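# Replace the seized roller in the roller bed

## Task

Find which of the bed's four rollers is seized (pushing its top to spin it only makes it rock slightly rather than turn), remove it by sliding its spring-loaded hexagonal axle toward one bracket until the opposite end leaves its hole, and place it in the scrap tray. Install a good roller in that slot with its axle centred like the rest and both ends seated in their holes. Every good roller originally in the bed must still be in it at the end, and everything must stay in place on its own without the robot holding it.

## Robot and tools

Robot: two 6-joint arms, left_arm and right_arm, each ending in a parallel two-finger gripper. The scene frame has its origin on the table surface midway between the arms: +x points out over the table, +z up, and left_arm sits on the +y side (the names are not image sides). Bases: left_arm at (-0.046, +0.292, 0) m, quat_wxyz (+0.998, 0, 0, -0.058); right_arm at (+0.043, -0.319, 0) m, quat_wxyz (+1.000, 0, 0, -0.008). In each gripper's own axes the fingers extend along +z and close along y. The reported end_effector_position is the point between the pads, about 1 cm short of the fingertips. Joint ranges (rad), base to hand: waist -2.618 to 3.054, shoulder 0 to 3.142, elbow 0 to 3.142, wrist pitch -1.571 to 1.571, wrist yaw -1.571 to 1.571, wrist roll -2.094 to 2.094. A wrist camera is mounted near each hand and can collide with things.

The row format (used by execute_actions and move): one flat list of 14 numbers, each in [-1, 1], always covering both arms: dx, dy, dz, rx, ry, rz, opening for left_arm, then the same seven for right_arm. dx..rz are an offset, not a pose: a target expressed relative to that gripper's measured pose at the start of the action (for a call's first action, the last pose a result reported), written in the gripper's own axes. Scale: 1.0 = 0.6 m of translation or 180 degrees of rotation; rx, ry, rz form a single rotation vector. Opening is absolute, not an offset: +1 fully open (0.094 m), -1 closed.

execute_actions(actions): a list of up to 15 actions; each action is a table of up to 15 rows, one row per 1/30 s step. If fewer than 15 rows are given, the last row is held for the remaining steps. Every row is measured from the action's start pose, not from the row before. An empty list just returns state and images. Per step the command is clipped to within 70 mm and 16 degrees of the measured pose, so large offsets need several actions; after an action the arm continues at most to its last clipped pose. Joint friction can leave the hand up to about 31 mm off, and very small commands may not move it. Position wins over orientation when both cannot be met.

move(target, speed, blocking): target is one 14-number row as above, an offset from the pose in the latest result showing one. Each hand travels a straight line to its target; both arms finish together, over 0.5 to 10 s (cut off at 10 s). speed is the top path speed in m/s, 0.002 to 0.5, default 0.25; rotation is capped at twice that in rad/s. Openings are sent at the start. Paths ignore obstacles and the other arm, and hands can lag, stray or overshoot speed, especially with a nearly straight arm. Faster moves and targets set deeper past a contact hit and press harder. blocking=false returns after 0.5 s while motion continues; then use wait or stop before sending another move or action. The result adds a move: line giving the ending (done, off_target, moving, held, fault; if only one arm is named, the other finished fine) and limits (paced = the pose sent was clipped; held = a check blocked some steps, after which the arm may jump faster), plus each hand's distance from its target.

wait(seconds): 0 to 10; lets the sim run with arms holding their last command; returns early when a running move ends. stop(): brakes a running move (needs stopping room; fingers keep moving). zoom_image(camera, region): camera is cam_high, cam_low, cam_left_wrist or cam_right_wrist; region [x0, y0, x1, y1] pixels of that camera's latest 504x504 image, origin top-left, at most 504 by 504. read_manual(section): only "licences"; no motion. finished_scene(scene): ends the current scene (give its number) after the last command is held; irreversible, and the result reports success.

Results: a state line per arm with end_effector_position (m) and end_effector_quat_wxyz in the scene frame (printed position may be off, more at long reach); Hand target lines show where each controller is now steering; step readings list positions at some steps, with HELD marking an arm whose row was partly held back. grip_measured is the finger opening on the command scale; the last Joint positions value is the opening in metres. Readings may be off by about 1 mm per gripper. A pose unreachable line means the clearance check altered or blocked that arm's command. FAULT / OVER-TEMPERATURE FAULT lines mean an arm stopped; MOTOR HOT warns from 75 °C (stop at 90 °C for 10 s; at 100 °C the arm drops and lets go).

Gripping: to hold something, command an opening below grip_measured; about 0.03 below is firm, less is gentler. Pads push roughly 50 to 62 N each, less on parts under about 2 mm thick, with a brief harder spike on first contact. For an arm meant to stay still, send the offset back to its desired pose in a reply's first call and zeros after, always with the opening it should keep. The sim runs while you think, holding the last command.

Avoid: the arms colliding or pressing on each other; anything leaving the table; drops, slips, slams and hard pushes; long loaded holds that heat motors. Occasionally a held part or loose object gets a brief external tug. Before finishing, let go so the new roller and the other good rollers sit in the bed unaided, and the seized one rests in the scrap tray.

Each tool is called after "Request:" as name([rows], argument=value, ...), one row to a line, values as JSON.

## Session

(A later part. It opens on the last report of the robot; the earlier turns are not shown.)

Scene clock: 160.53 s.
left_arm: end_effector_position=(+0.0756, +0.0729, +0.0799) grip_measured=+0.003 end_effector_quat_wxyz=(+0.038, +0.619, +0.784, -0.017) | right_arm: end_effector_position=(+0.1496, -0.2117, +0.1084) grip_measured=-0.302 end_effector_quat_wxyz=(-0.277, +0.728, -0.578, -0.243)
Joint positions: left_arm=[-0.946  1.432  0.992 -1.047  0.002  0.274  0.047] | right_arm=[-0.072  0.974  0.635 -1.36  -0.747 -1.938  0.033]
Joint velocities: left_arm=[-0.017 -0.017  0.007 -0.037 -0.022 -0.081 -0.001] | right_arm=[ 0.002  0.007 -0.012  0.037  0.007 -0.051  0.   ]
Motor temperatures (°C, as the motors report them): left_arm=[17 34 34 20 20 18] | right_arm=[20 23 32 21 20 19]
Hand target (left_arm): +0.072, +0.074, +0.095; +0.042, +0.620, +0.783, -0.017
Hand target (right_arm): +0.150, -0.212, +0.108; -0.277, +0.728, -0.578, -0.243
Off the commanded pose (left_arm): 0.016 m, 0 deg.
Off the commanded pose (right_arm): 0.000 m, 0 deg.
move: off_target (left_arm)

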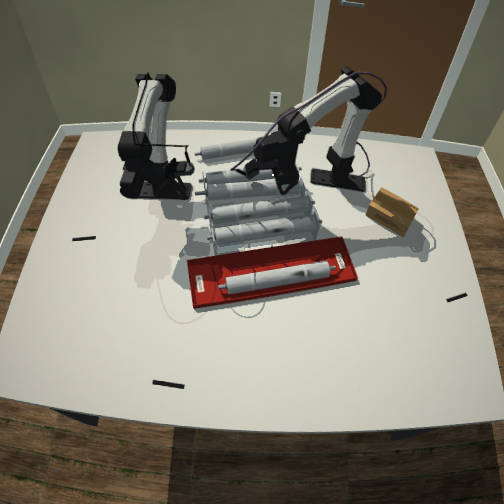

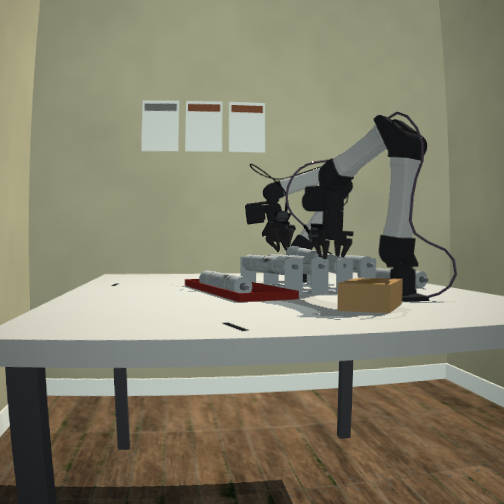

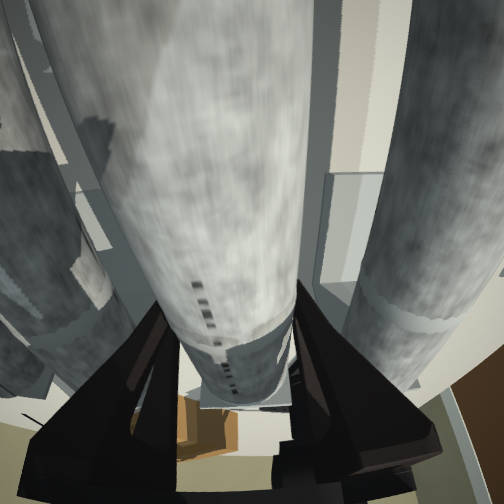

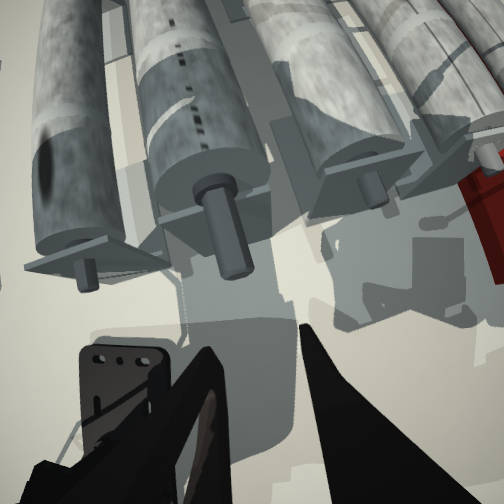

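Request:
move(target=[0.0,-0.035,0,0,0,0,-0.2,0,0,0,0,0,0,-0.3], speed=0.012)

Request:
move(target=[0.0,0.05,0,0,0,0,-0.2,0,0,0,0,0,0,-0.3], speed=0.012)

Scene clock: 165.77 s.
left_arm: end_effector_position=(+0.0695, +0.0713, +0.0779) grip_measured=+0.002 end_effector_quat_wxyz=(+0.048, +0.611, +0.790, +0.008) | right_arm: end_effector_position=(+0.1496, -0.2117, +0.1084) grip_measured=-0.302 end_effector_quat_wxyz=(-0.277, +0.728, -0.578, -0.243)
Joint positions: left_arm=[-1.011  1.432  0.983 -1.044 -0.058  0.19   0.047] | right_arm=[-0.072  0.974  0.635 -1.36  -0.747 -1.938  0.033]
Joint velocities: left_arm=[-0.002 -0.002 -0.007  0.051  0.066 -0.007  0.001] | right_arm=[-0.007  0.007  0.002 -0.022 -0.066  0.051 -0.   ]
Motor temperatures (°C, as the motors report them): left_arm=[17 34 34 20 21 18] | right_arm=[20 23 32 20 20 19]
Hand target (left_arm): +0.055, +0.068, +0.079; +0.037, +0.619, +0.784, -0.017
Hand target (right_arm): +0.150, -0.212, +0.108; -0.277, +0.728, -0.578, -0.243
Off the commanded pose (left_arm): 0.015 m, 3 deg.
Off the commanded pose (right_arm): 0.000 m, 0 deg.
move: off_target (left_arm)

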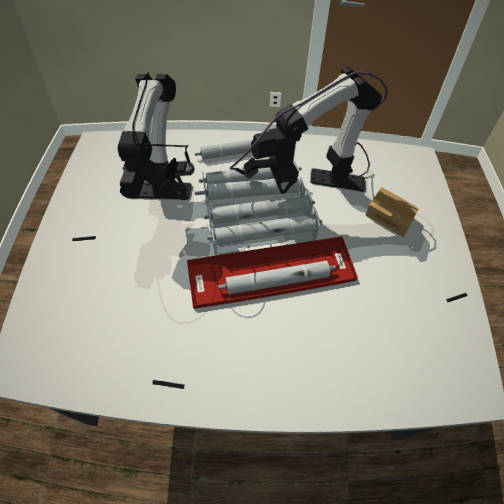

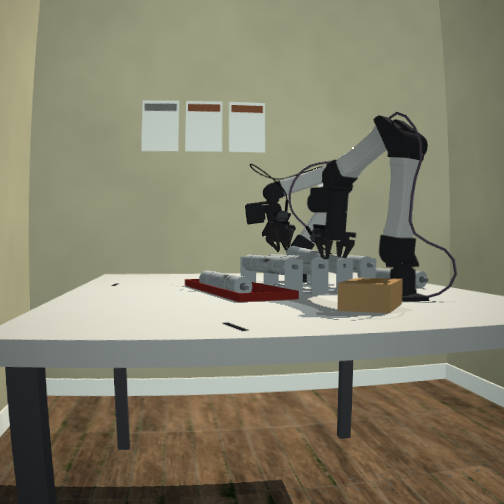

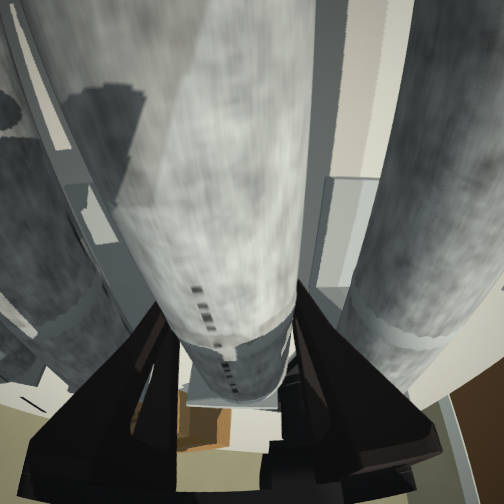

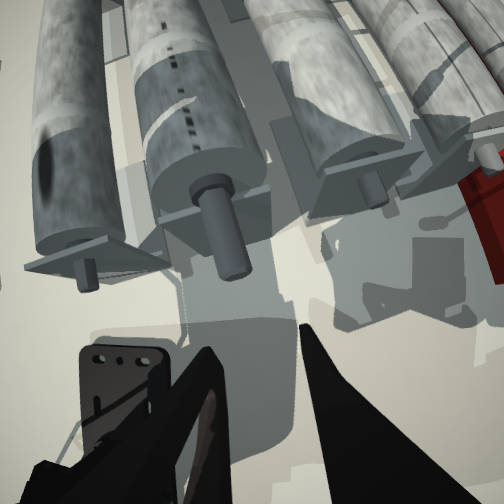

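Scene clock: 168.50 s.
left_arm: end_effector_position=(+0.0819, +0.0746, +0.0748) grip_measured=+0.003 end_effector_quat_wxyz=(+0.037, +0.629, +0.777, -0.017) | right_arm: end_effector_position=(+0.1496, -0.2117, +0.1084) grip_measured=-0.302 end_effector_quat_wxyz=(-0.277, +0.728, -0.578, -0.243)
Joint positions: left_arm=[-0.917  1.445  0.983 -1.028  0.007  0.327  0.047] | right_arm=[-0.072  0.974  0.635 -1.36  -0.747 -1.938  0.033]
Joint velocities: left_arm=[ 0.012 -0.007  0.002  0.007 -0.022  0.051 -0.002] | right_arm=[ 0.002  0.007 -0.017  0.007  0.007  0.022  0.   ]
Motor temperatures (°C, as the motors report them): left_arm=[17 33 35 20 21 18] | right_arm=[20 23 32 20 20 19]
Hand target (left_arm): +0.098, +0.079, +0.080; +0.049, +0.611, +0.790, +0.009
Hand target (right_arm): +0.150, -0.212, +0.108; -0.277, +0.728, -0.578, -0.243
Off the commanded pose (left_arm): 0.018 m, 4 deg.
Off the commanded pose (right_arm): 0.000 m, 0 deg.
move: off_target (left_arm)

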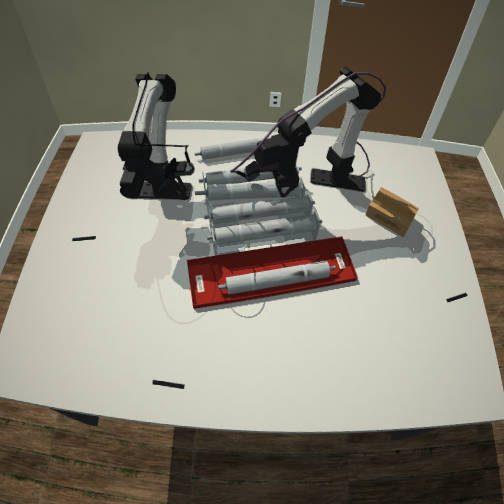

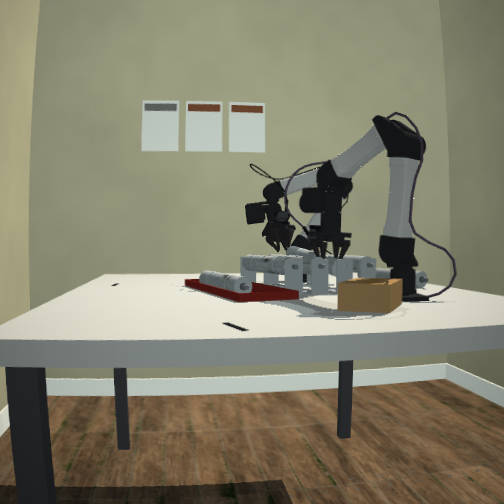

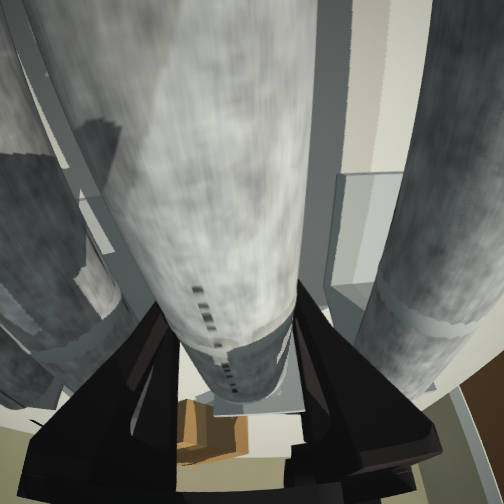

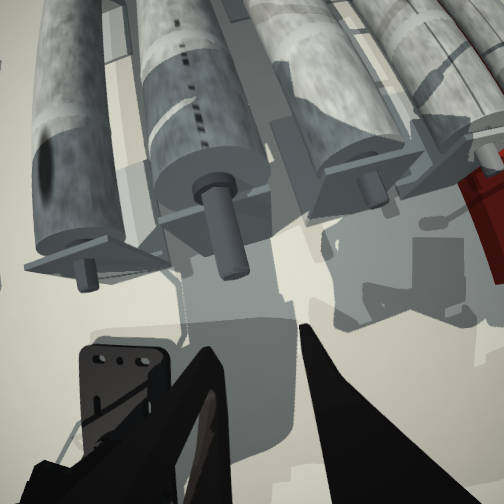

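Still too low; go up and back to centre.

Request:
move(target=[0.0,-0.03,-0.05,0,0,0,-0.2,0,0,0,0,0,0,-0.3], speed=0.012)

Scene clock: 173.17 s.
left_arm: end_effector_position=(+0.0735, +0.0754, +0.0832) grip_measured=+0.003 end_effector_quat_wxyz=(+0.032, +0.625, +0.780, +0.002) | right_arm: end_effector_position=(+0.1496, -0.2117, +0.1084) grip_measured=-0.302 end_effector_quat_wxyz=(-0.277, +0.728, -0.578, -0.243)
Joint positions: left_arm=[-0.969  1.442  1.016 -1.088 -0.029  0.265  0.047] | right_arm=[-0.072  0.974  0.635 -1.36  -0.747 -1.938  0.033]
Joint velocities: left_arm=[-0.037  0.007  0.022 -0.022 -0.022  0.007 -0.   ] | right_arm=[-0.002  0.002 -0.027 -0.022  0.051  0.022  0.001]
Motor temperatures (°C, as the motors report them): left_arm=[17 33 35 20 21 18] | right_arm=[20 23 32 20 20 19]
Hand target (left_arm): +0.063, +0.073, +0.103; +0.036, +0.629, +0.777, -0.018
Hand target (right_arm): +0.150, -0.212, +0.108; -0.277, +0.728, -0.578, -0.243
Off the commanded pose (left_arm): 0.024 m, 2 deg.
Off the commanded pose (right_arm): 0.000 m, 0 deg.
move: off_target (left_arm)

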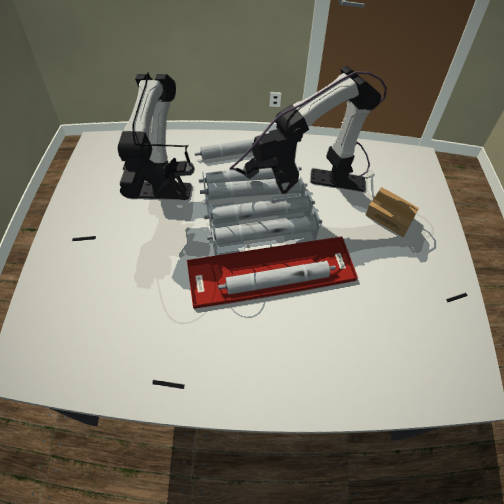

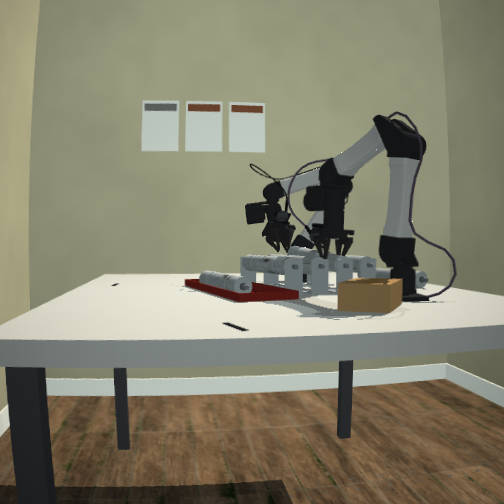

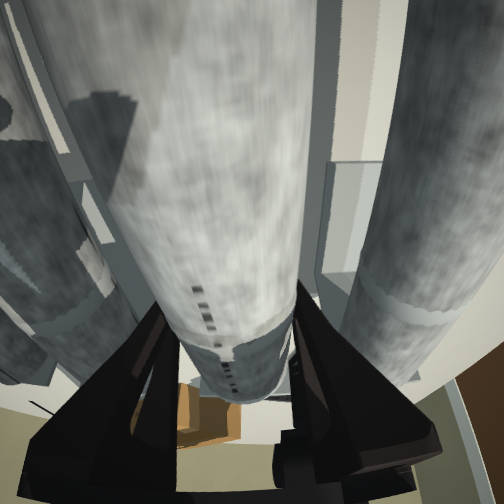

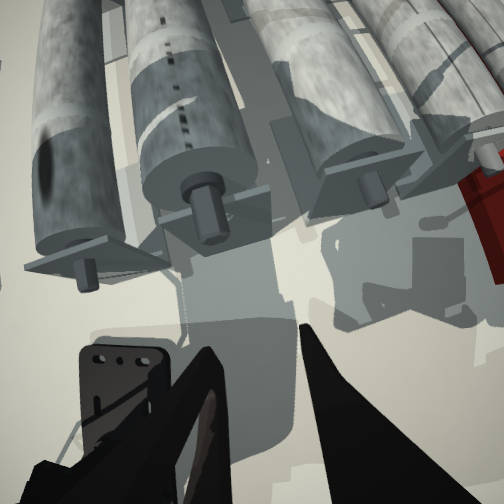

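Request:
move(target=[0,0,0,0,0,0,-0.2,-0.035,0.03,0.045,0,0,0,-1], speed=0.04)

Scene clock: 178.40 s.
left_arm: end_effector_position=(+0.0738, +0.0754, +0.0828) grip_measured=+0.003 end_effector_quat_wxyz=(+0.032, +0.625, +0.780, +0.003) | right_arm: end_effector_position=(+0.1278, -0.1819, +0.1064) grip_measured=-0.980 end_effector_quat_wxyz=(-0.277, +0.728, -0.576, -0.247)
Joint positions: left_arm=[-0.969  1.443  1.015 -1.086 -0.03   0.265  0.047] | right_arm=[ 0.221  0.778  0.56  -1.215 -0.751 -1.545  0.001]
Joint velocities: left_arm=[-0.002  0.017  0.002 -0.037 -0.022 -0.007 -0.   ] | right_arm=[-0.002 -0.002  0.002  0.007 -0.022  0.095  0.001]
Motor temperatures (°C, as the motors report them): left_arm=[17 34 36 20 21 18] | right_arm=[20 23 32 20 20 19]
Hand target (left_arm): +0.074, +0.075, +0.083; +0.032, +0.625, +0.780, +0.002
Hand target (right_arm): +0.126, -0.182, +0.100; -0.275, +0.729, -0.577, -0.245
Off the commanded pose (left_arm): 0.000 m, 0 deg.
Off the commanded pose (right_arm): 0.006 m, 1 deg.
move: done

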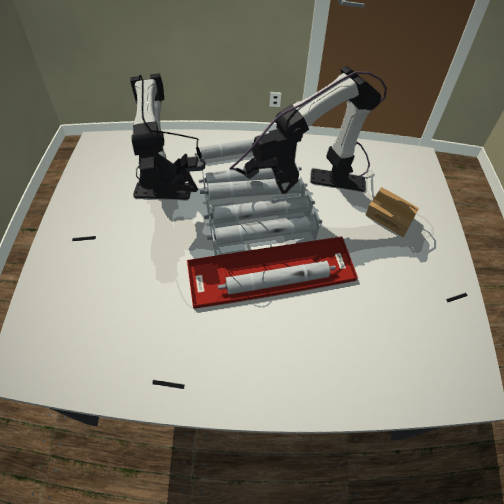

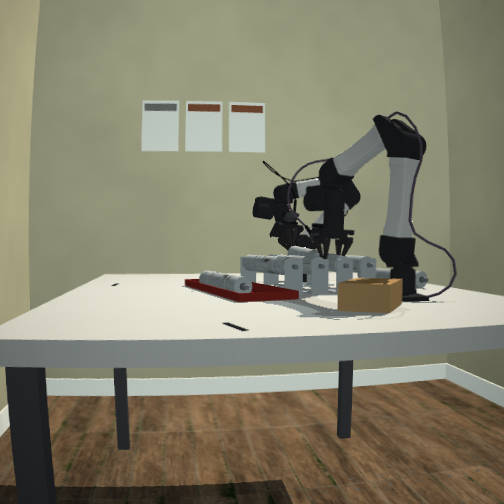

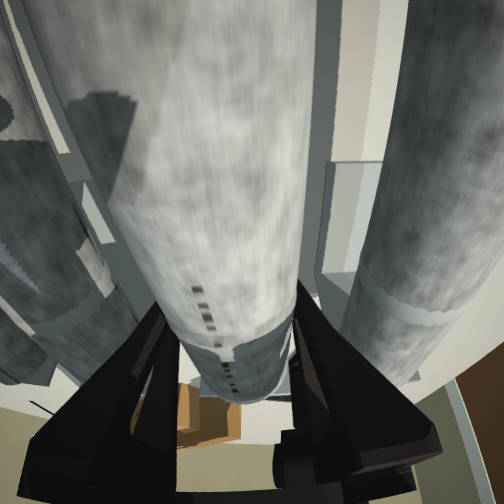

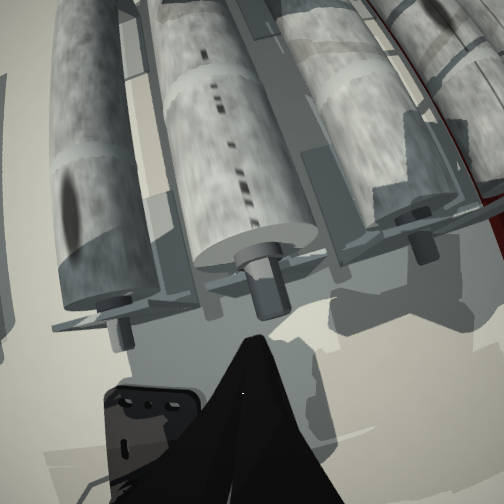

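Push along axis ~5 cm.

Request:
move(target=[0,0,0,0,0,0,-0.2,-0.06,-0.012,0.062,0,0,0,-1], speed=0.03)

Scene clock: 182.23 s.
left_arm: end_effector_position=(+0.0732, +0.0785, +0.0815) grip_measured=+0.003 end_effector_quat_wxyz=(+0.027, +0.624, +0.781, +0.008) | right_arm: end_effector_position=(+0.1206, -0.1490, +0.1073) grip_measured=-0.981 end_effector_quat_wxyz=(-0.250, +0.725, -0.599, -0.231)
Joint positions: left_arm=[-0.969  1.445  1.012 -1.094 -0.035  0.264  0.047] | right_arm=[ 0.641  0.722  0.557 -0.984 -0.569 -1.011  0.001]
Joint velocities: left_arm=[-0.002 -0.002 -0.007  0.037  0.022 -0.051  0.   ] | right_arm=[-0.012 -0.002  0.012 -0.051 -0.037 -0.022  0.   ]
Motor temperatures (°C, as the motors report them): left_arm=[17 33 36 20 21 18] | right_arm=[20 23 31 21 20 19]
Hand target (left_arm): +0.074, +0.075, +0.083; +0.032, +0.625, +0.780, +0.003
Hand target (right_arm): +0.122, -0.134, +0.105; -0.272, +0.730, -0.575, -0.248
Off the commanded pose (left_arm): 0.003 m, 1 deg.
Off the commanded pose (right_arm): 0.020 m, 5 deg.
move: off_target (right_arm)

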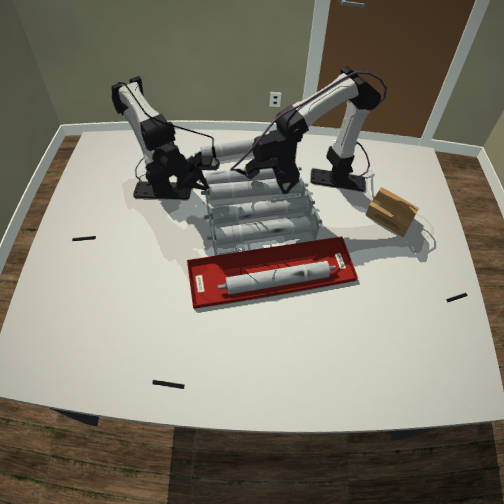

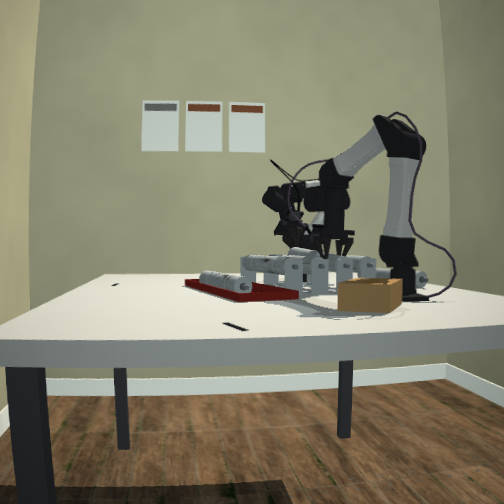

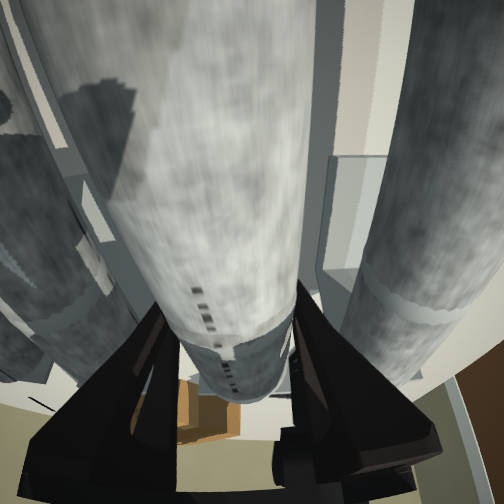

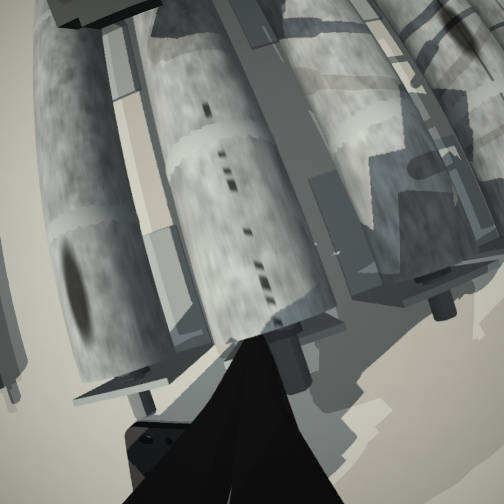

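Missed sideways. Back off, shift, retry.

Request:
move(target=[0,0,0,0,0,0,-0.2,0.055,-0.035,-0.045,0,0,0,-1], speed=0.04)

Scene clock: 185.57 s.
left_arm: end_effector_position=(+0.0737, +0.0781, +0.0816) grip_measured=+0.003 end_effector_quat_wxyz=(+0.028, +0.622, +0.782, +0.008) | right_arm: end_effector_position=(+0.1489, -0.1867, +0.1067) grip_measured=-0.981 end_effector_quat_wxyz=(-0.257, +0.725, -0.599, -0.225)
Joint positions: left_arm=[-0.969  1.445  1.012 -1.092 -0.037  0.258  0.047] | right_arm=[ 0.219  0.866  0.615 -1.176 -0.684 -1.507  0.001]
Joint velocities: left_arm=[-0.012 -0.012  0.017 -0.007  0.051 -0.007  0.   ] | right_arm=[-0.022  0.002  0.002  0.022  0.007 -0.037 -0.   ]
Motor temperatures (°C, as the motors report them): left_arm=[17 33 36 20 21 18] | right_arm=[20 23 32 22 20 19]
Hand target (left_arm): +0.073, +0.078, +0.082; +0.027, +0.624, +0.781, +0.008
Hand target (right_arm): +0.149, -0.187, +0.110; -0.254, +0.723, -0.600, -0.230
Off the commanded pose (left_arm): 0.001 m, 0 deg.
Off the commanded pose (right_arm): 0.003 m, 1 deg.
move: done

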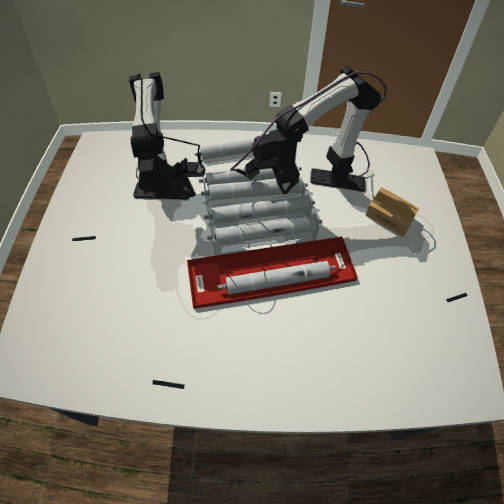

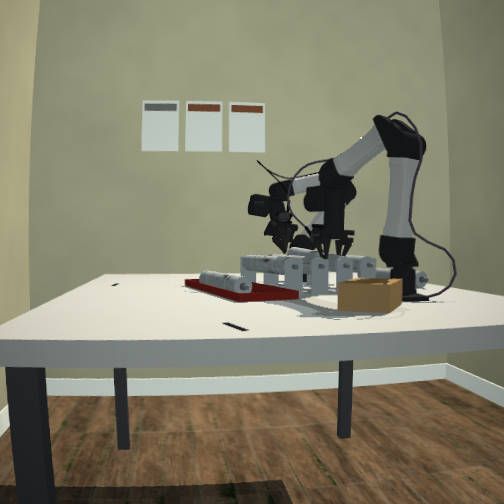

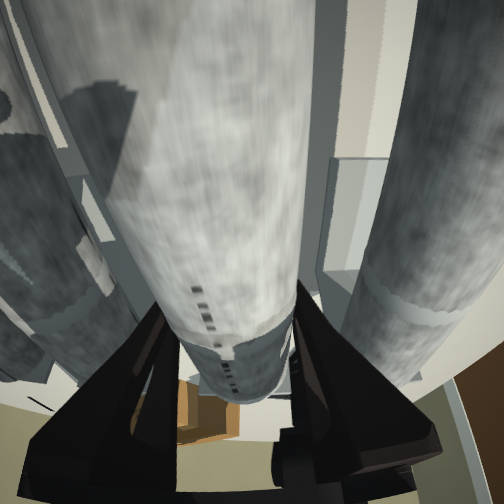

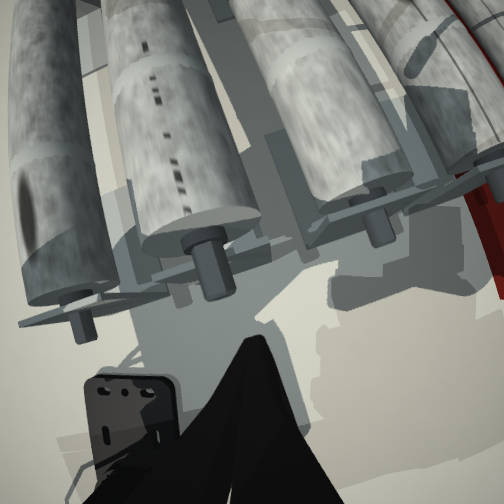

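Request:
move(target=[0,0,0,0,0,0,-0.2,-0.015,0.02,0.02,0,0,0,-1], speed=0.03)

Request:
move(target=[0,0,0,0,0,0,-0.2,-0.06,0,0.055,0,0,0,-1], speed=0.03)

Scene clock: 189.47 s.
left_arm: end_effector_position=(+0.0737, +0.0781, +0.0816) grip_measured=+0.003 end_effector_quat_wxyz=(+0.028, +0.622, +0.782, +0.008) | right_arm: end_effector_position=(+0.1369, -0.1739, +0.1076) grip_measured=-0.981 end_effector_quat_wxyz=(-0.257, +0.725, -0.598, -0.228)
Joint positions: left_arm=[-0.969  1.445  1.012 -1.092 -0.037  0.258  0.047] | right_arm=[ 0.356  0.791  0.589 -1.122 -0.663 -1.338  0.001]
Joint velocities: left_arm=[ 0.007 -0.002  0.002  0.066 -0.051 -0.022 -0.001] | right_arm=[-0.002  0.012  0.007 -0.037 -0.051  0.051  0.001]
Motor temperatures (°C, as the motors report them): left_arm=[17 33 35 20 21 18] | right_arm=[20 23 32 22 20 19]
Hand target (left_arm): +0.074, +0.078, +0.082; +0.028, +0.622, +0.782, +0.008
Hand target (right_arm): +0.135, -0.175, +0.101; -0.255, +0.725, -0.598, -0.226
Off the commanded pose (left_arm): 0.000 m, 0 deg.
Off the commanded pose (right_arm): 0.006 m, 0 deg.
move: done

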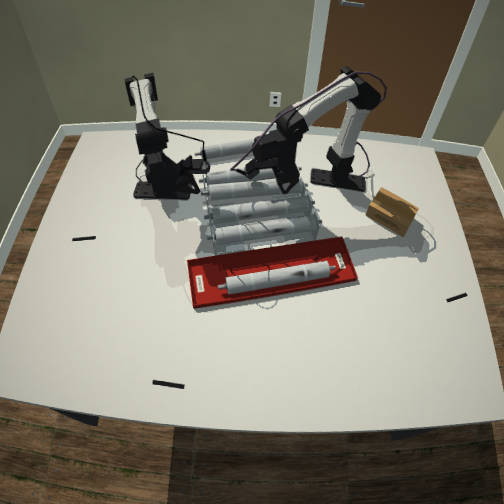

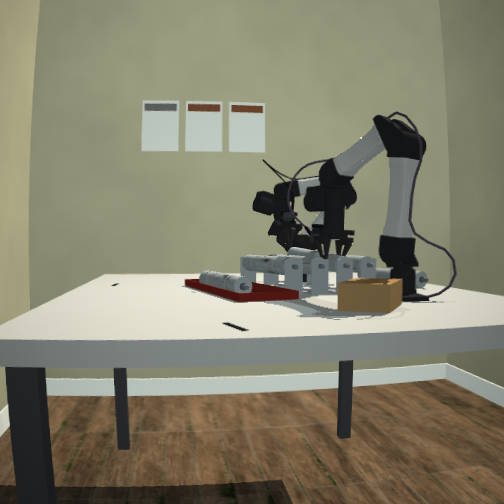

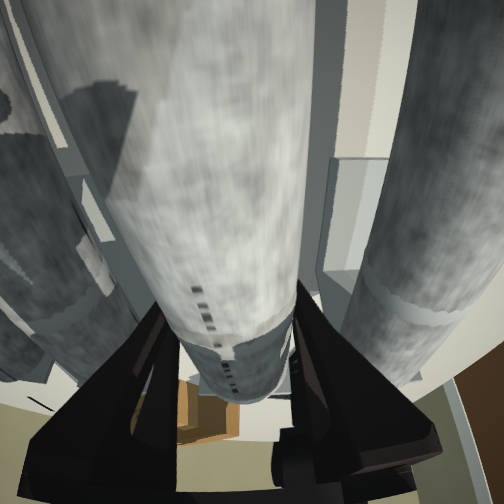

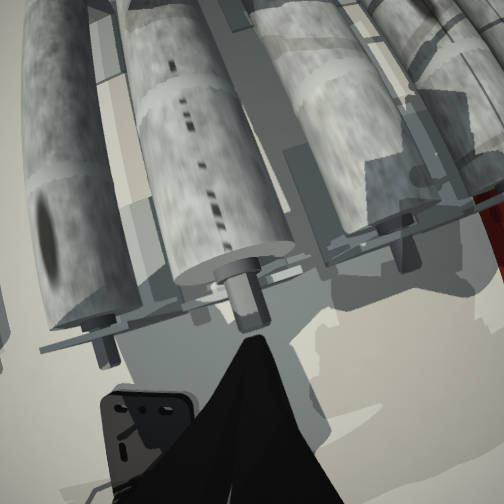

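Scene clock: 191.43 s.
left_arm: end_effector_position=(+0.0743, +0.0789, +0.0816) grip_measured=+0.003 end_effector_quat_wxyz=(+0.029, +0.617, +0.786, +0.010) | right_arm: end_effector_position=(+0.1304, -0.1492, +0.1058) grip_measured=-0.981 end_effector_quat_wxyz=(-0.232, +0.722, -0.623, -0.192)
Joint positions: left_arm=[-0.969  1.445  1.012 -1.094 -0.042  0.246  0.047] | right_arm=[ 0.71   0.765  0.594 -0.971 -0.449 -0.925  0.001]
Joint velocities: left_arm=[-0.012 -0.017  0.012 -0.007  0.022 -0.066 -0.   ] | right_arm=[-0.002 -0.002  0.012 -0.007 -0.022  0.022 -0.   ]
Motor temperatures (°C, as the motors report them): left_arm=[17 33 35 20 20 18] | right_arm=[20 23 32 22 20 19]
Hand target (left_arm): +0.074, +0.078, +0.082; +0.028, +0.622, +0.782, +0.008
Hand target (right_arm): +0.127, -0.131, +0.106; -0.252, +0.727, -0.597, -0.227
Off the commanded pose (left_arm): 0.001 m, 1 deg.
Off the commanded pose (right_arm): 0.024 m, 6 deg.
move: off_target (right_arm)

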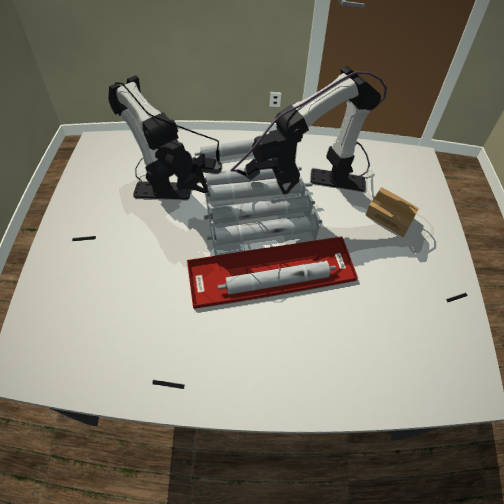

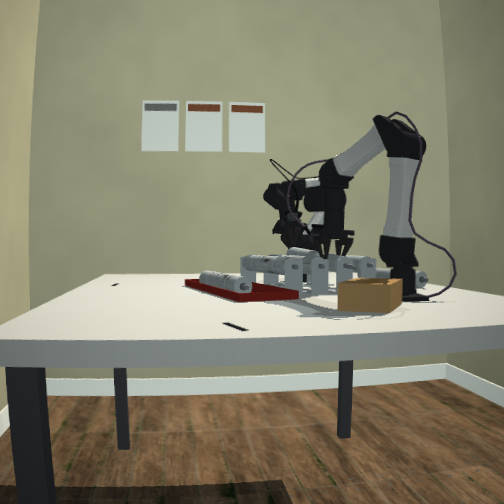

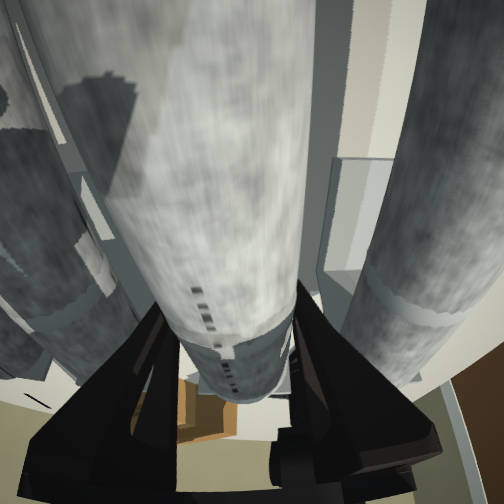

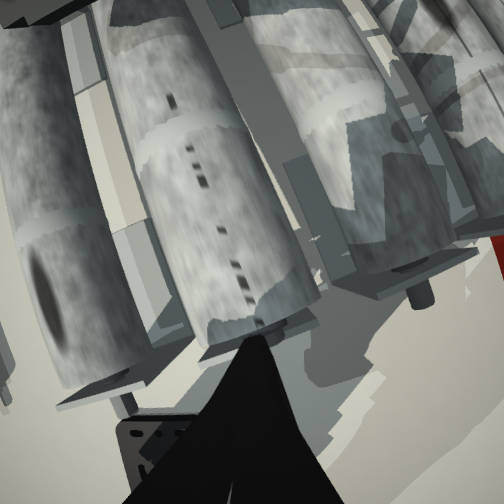

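Pushed in. Lower with left.

Request:
move(target=[0,0,0.03,0,0.04,0,-0.2,-0.03,0,0.025,0,0,0,-1], speed=0.015)

Scene clock: 197.13 s.
left_arm: end_effector_position=(+0.0742, +0.0796, +0.0793) grip_measured=+0.003 end_effector_quat_wxyz=(-0.006, +0.616, +0.787, +0.031) | right_arm: end_effector_position=(+0.1301, -0.1486, +0.1063) grip_measured=-0.981 end_effector_quat_wxyz=(-0.220, +0.717, -0.643, -0.157)
Joint positions: left_arm=[-0.974  1.521  1.072 -1.159 -0.051  0.235  0.047] | right_arm=[ 0.83   0.763  0.617 -0.971 -0.318 -0.792  0.001]
Joint velocities: left_arm=[-0.012  0.002 -0.007  0.022  0.007 -0.066  0.001] | right_arm=[ 0.022 -0.007  0.007 -0.051  0.007 -0.022 -0.   ]
Motor temperatures (°C, as the motors report them): left_arm=[17 32 35 20 20 18] | right_arm=[20 23 32 24 20 19]
Hand target (left_arm): +0.075, +0.080, +0.064; -0.021, +0.615, +0.787, +0.049
Hand target (right_arm): +0.126, -0.130, +0.105; -0.230, +0.723, -0.623, -0.191
Off the commanded pose (left_arm): 0.016 m, 3 deg.
Off the commanded pose (right_arm): 0.023 m, 5 deg.
move: off_target (left_arm, right_arm)

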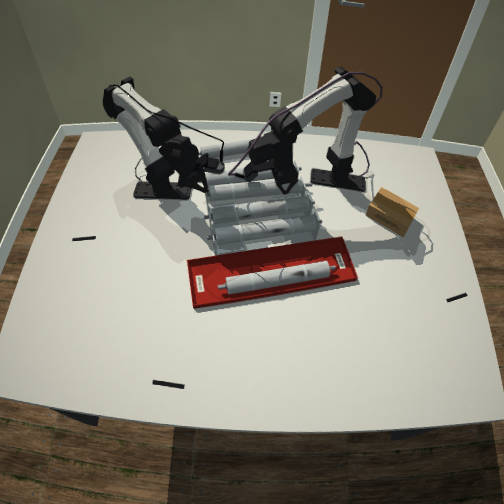

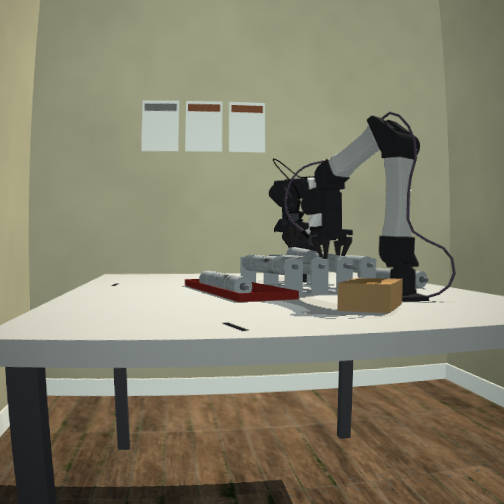

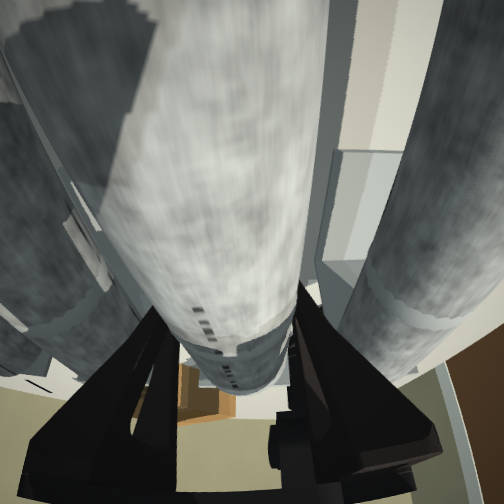

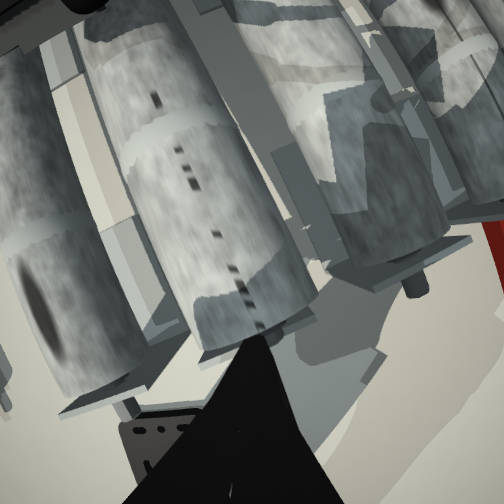

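Request:
move(target=[0,0,0,0,0,0,-0.2,0.06,0,-0.02,0,0,0,-1], speed=0.04)

Scene clock: 199.93 s.
left_arm: end_effector_position=(+0.0742, +0.0795, +0.0798) grip_measured=+0.003 end_effector_quat_wxyz=(-0.006, +0.616, +0.787, +0.031) | right_arm: end_effector_position=(+0.1439, -0.1795, +0.1096) grip_measured=-0.981 end_effector_quat_wxyz=(-0.239, +0.716, -0.639, -0.149)
Joint positions: left_arm=[-0.974  1.52   1.073 -1.16  -0.051  0.235  0.047] | right_arm=[ 0.529  0.717  0.619 -1.088 -0.433 -1.086  0.001]
Joint velocities: left_arm=[-0.012 -0.002 -0.002  0.037 -0.022 -0.037  0.   ] | right_arm=[-0.017 -0.012 -0.002 -0.022 -0.037  0.022 -0.001]
Motor temperatures (°C, as the motors report them): left_arm=[17 32 35 20 20 18] | right_arm=[20 23 32 24 20 19]
Hand target (left_arm): +0.074, +0.080, +0.079; -0.006, +0.616, +0.787, +0.031
Hand target (right_arm): +0.135, -0.185, +0.099; -0.222, +0.716, -0.643, -0.157
Off the commanded pose (left_arm): 0.001 m, 0 deg.
Off the commanded pose (right_arm): 0.016 m, 2 deg.
move: off_target (right_arm)

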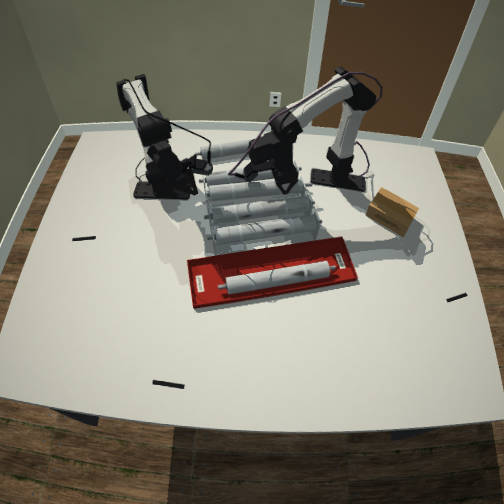

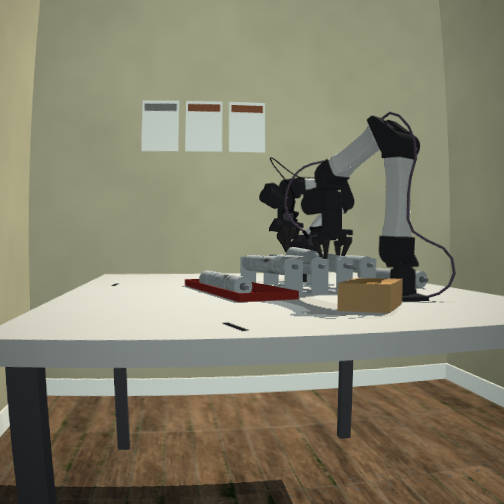

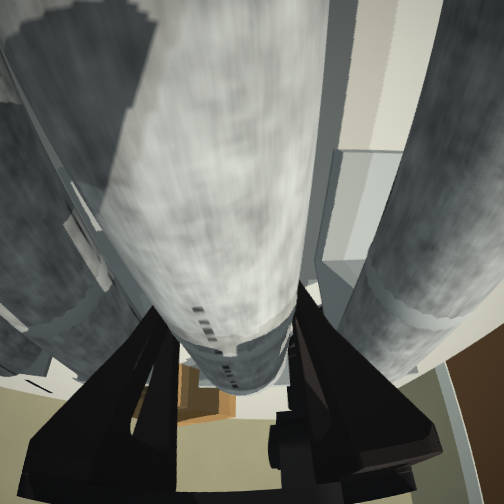

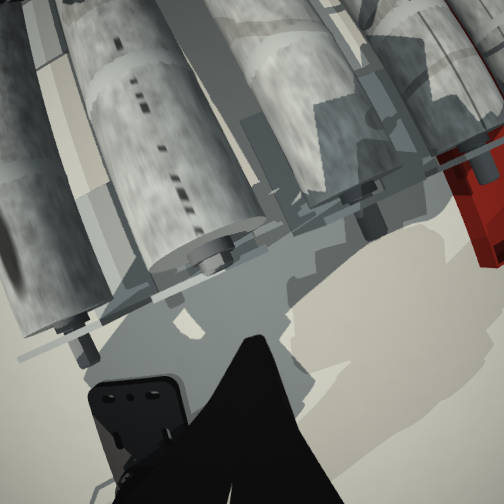

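Request:
move(target=[0,0,0,0,0,0,-0.2,-0.114,0.02,0.02,0,0,0,-1], speed=0.05)

Request:
move(target=[0,0,0,0,0,0,-0.2,0.04,0,0.063,0,0,0,-1], speed=0.012)

Scene clock: 205.00 s.
left_arm: end_effector_position=(+0.0742, +0.0795, +0.0798) grip_measured=+0.003 end_effector_quat_wxyz=(-0.006, +0.616, +0.787, +0.031) | right_arm: end_effector_position=(+0.1224, -0.1469, +0.1170) grip_measured=-0.981 end_effector_quat_wxyz=(-0.201, +0.718, -0.658, -0.106)
Joint positions: left_arm=[-0.974  1.52   1.073 -1.16  -0.051  0.235  0.047] | right_arm=[ 1.037  0.794  0.698 -1.035 -0.129 -0.609  0.001]
Joint velocities: left_arm=[ 0.032  0.007  0.012  0.11  -0.037 -0.051 -0.   ] | right_arm=[ 0.007 -0.007  0.007  0.022  0.022  0.007 -0.   ]
Motor temperatures (°C, as the motors report them): left_arm=[17 32 35 19 20 18] | right_arm=[20 23 32 24 20 19]
Hand target (left_arm): +0.074, +0.080, +0.080; -0.006, +0.616, +0.787, +0.031
Hand target (right_arm): +0.121, -0.121, +0.133; -0.235, +0.718, -0.638, -0.148
Off the commanded pose (left_arm): 0.000 m, 0 deg.
Off the commanded pose (right_arm): 0.035 m, 7 deg.
move: off_target (right_arm)

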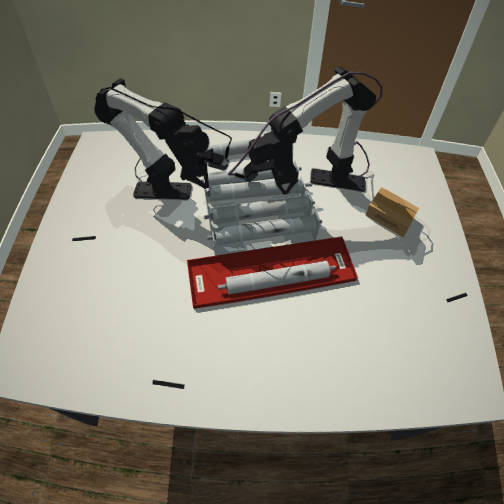

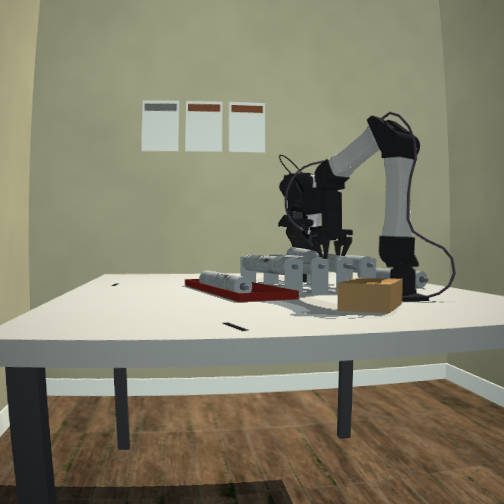

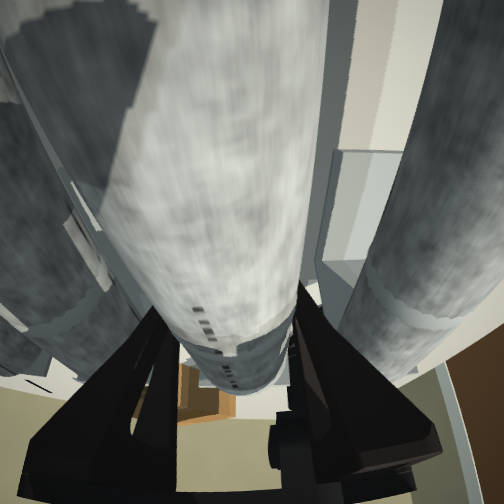

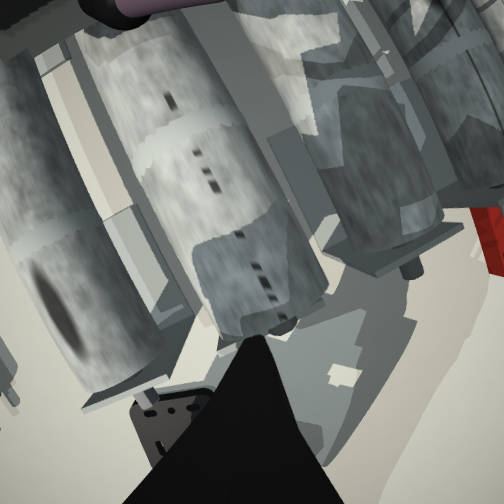

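Scene clock: 208.97 s.
left_arm: end_effector_position=(+0.0742, +0.0795, +0.0798) grip_measured=+0.003 end_effector_quat_wxyz=(-0.006, +0.616, +0.787, +0.031) | right_arm: end_effector_position=(+0.1256, -0.1487, +0.1049) grip_measured=-0.981 end_effector_quat_wxyz=(-0.222, +0.718, -0.648, -0.123)
Joint positions: left_arm=[-0.974  1.52   1.073 -1.16  -0.051  0.235  0.047] | right_arm=[ 0.961  0.737  0.613 -0.968 -0.192 -0.681  0.001]
Joint velocities: left_arm=[-0.012  0.012 -0.032  0.022  0.051 -0.022  0.001] | right_arm=[-0.007  0.017  0.007 -0.066  0.007  0.022 -0.001]
Motor temperatures (°C, as the motors report them): left_arm=[17 32 35 19 20 18] | right_arm=[20 22 31 24 20 19]
Hand target (left_arm): +0.074, +0.080, +0.080; -0.006, +0.616, +0.787, +0.031
Hand target (right_arm): +0.128, -0.156, +0.076; -0.200, +0.719, -0.657, -0.106
Off the commanded pose (left_arm): 0.000 m, 0 deg.
Off the commanded pose (right_arm): 0.032 m, 3 deg.
move: off_target (right_arm)

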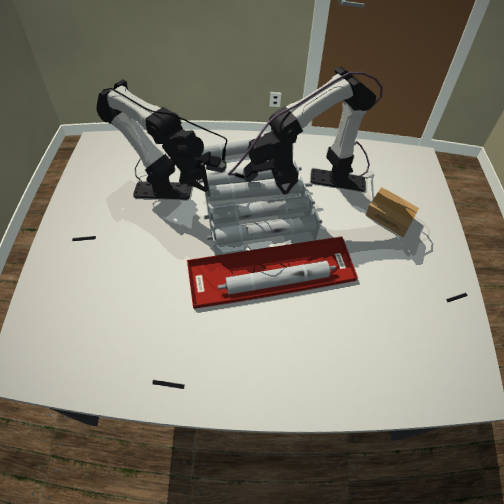

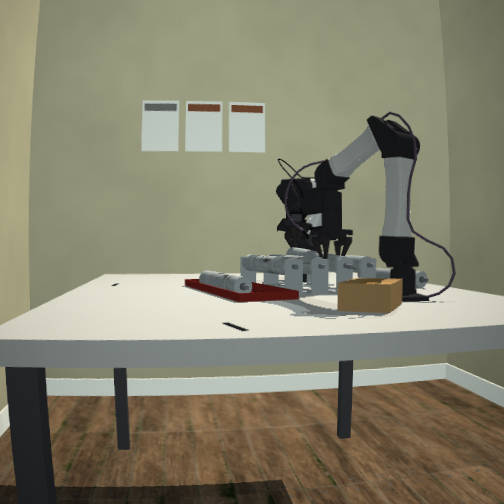

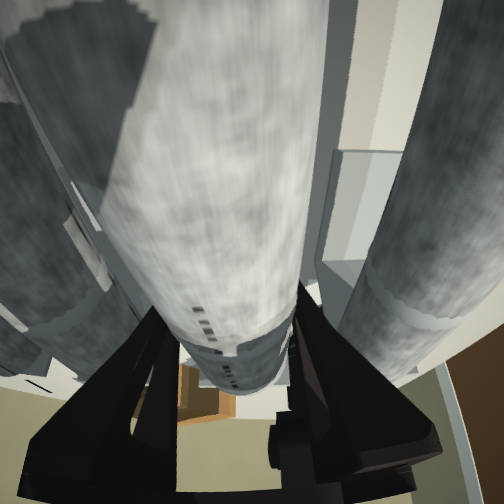

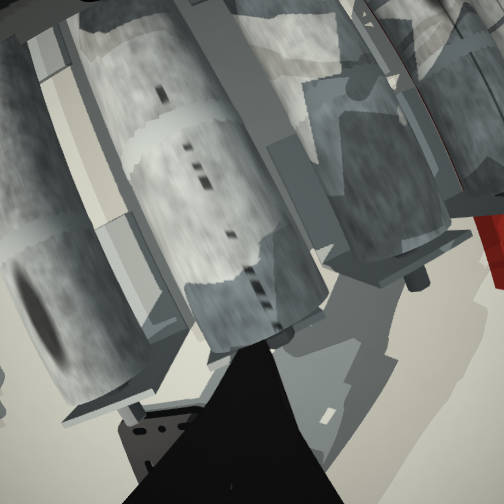

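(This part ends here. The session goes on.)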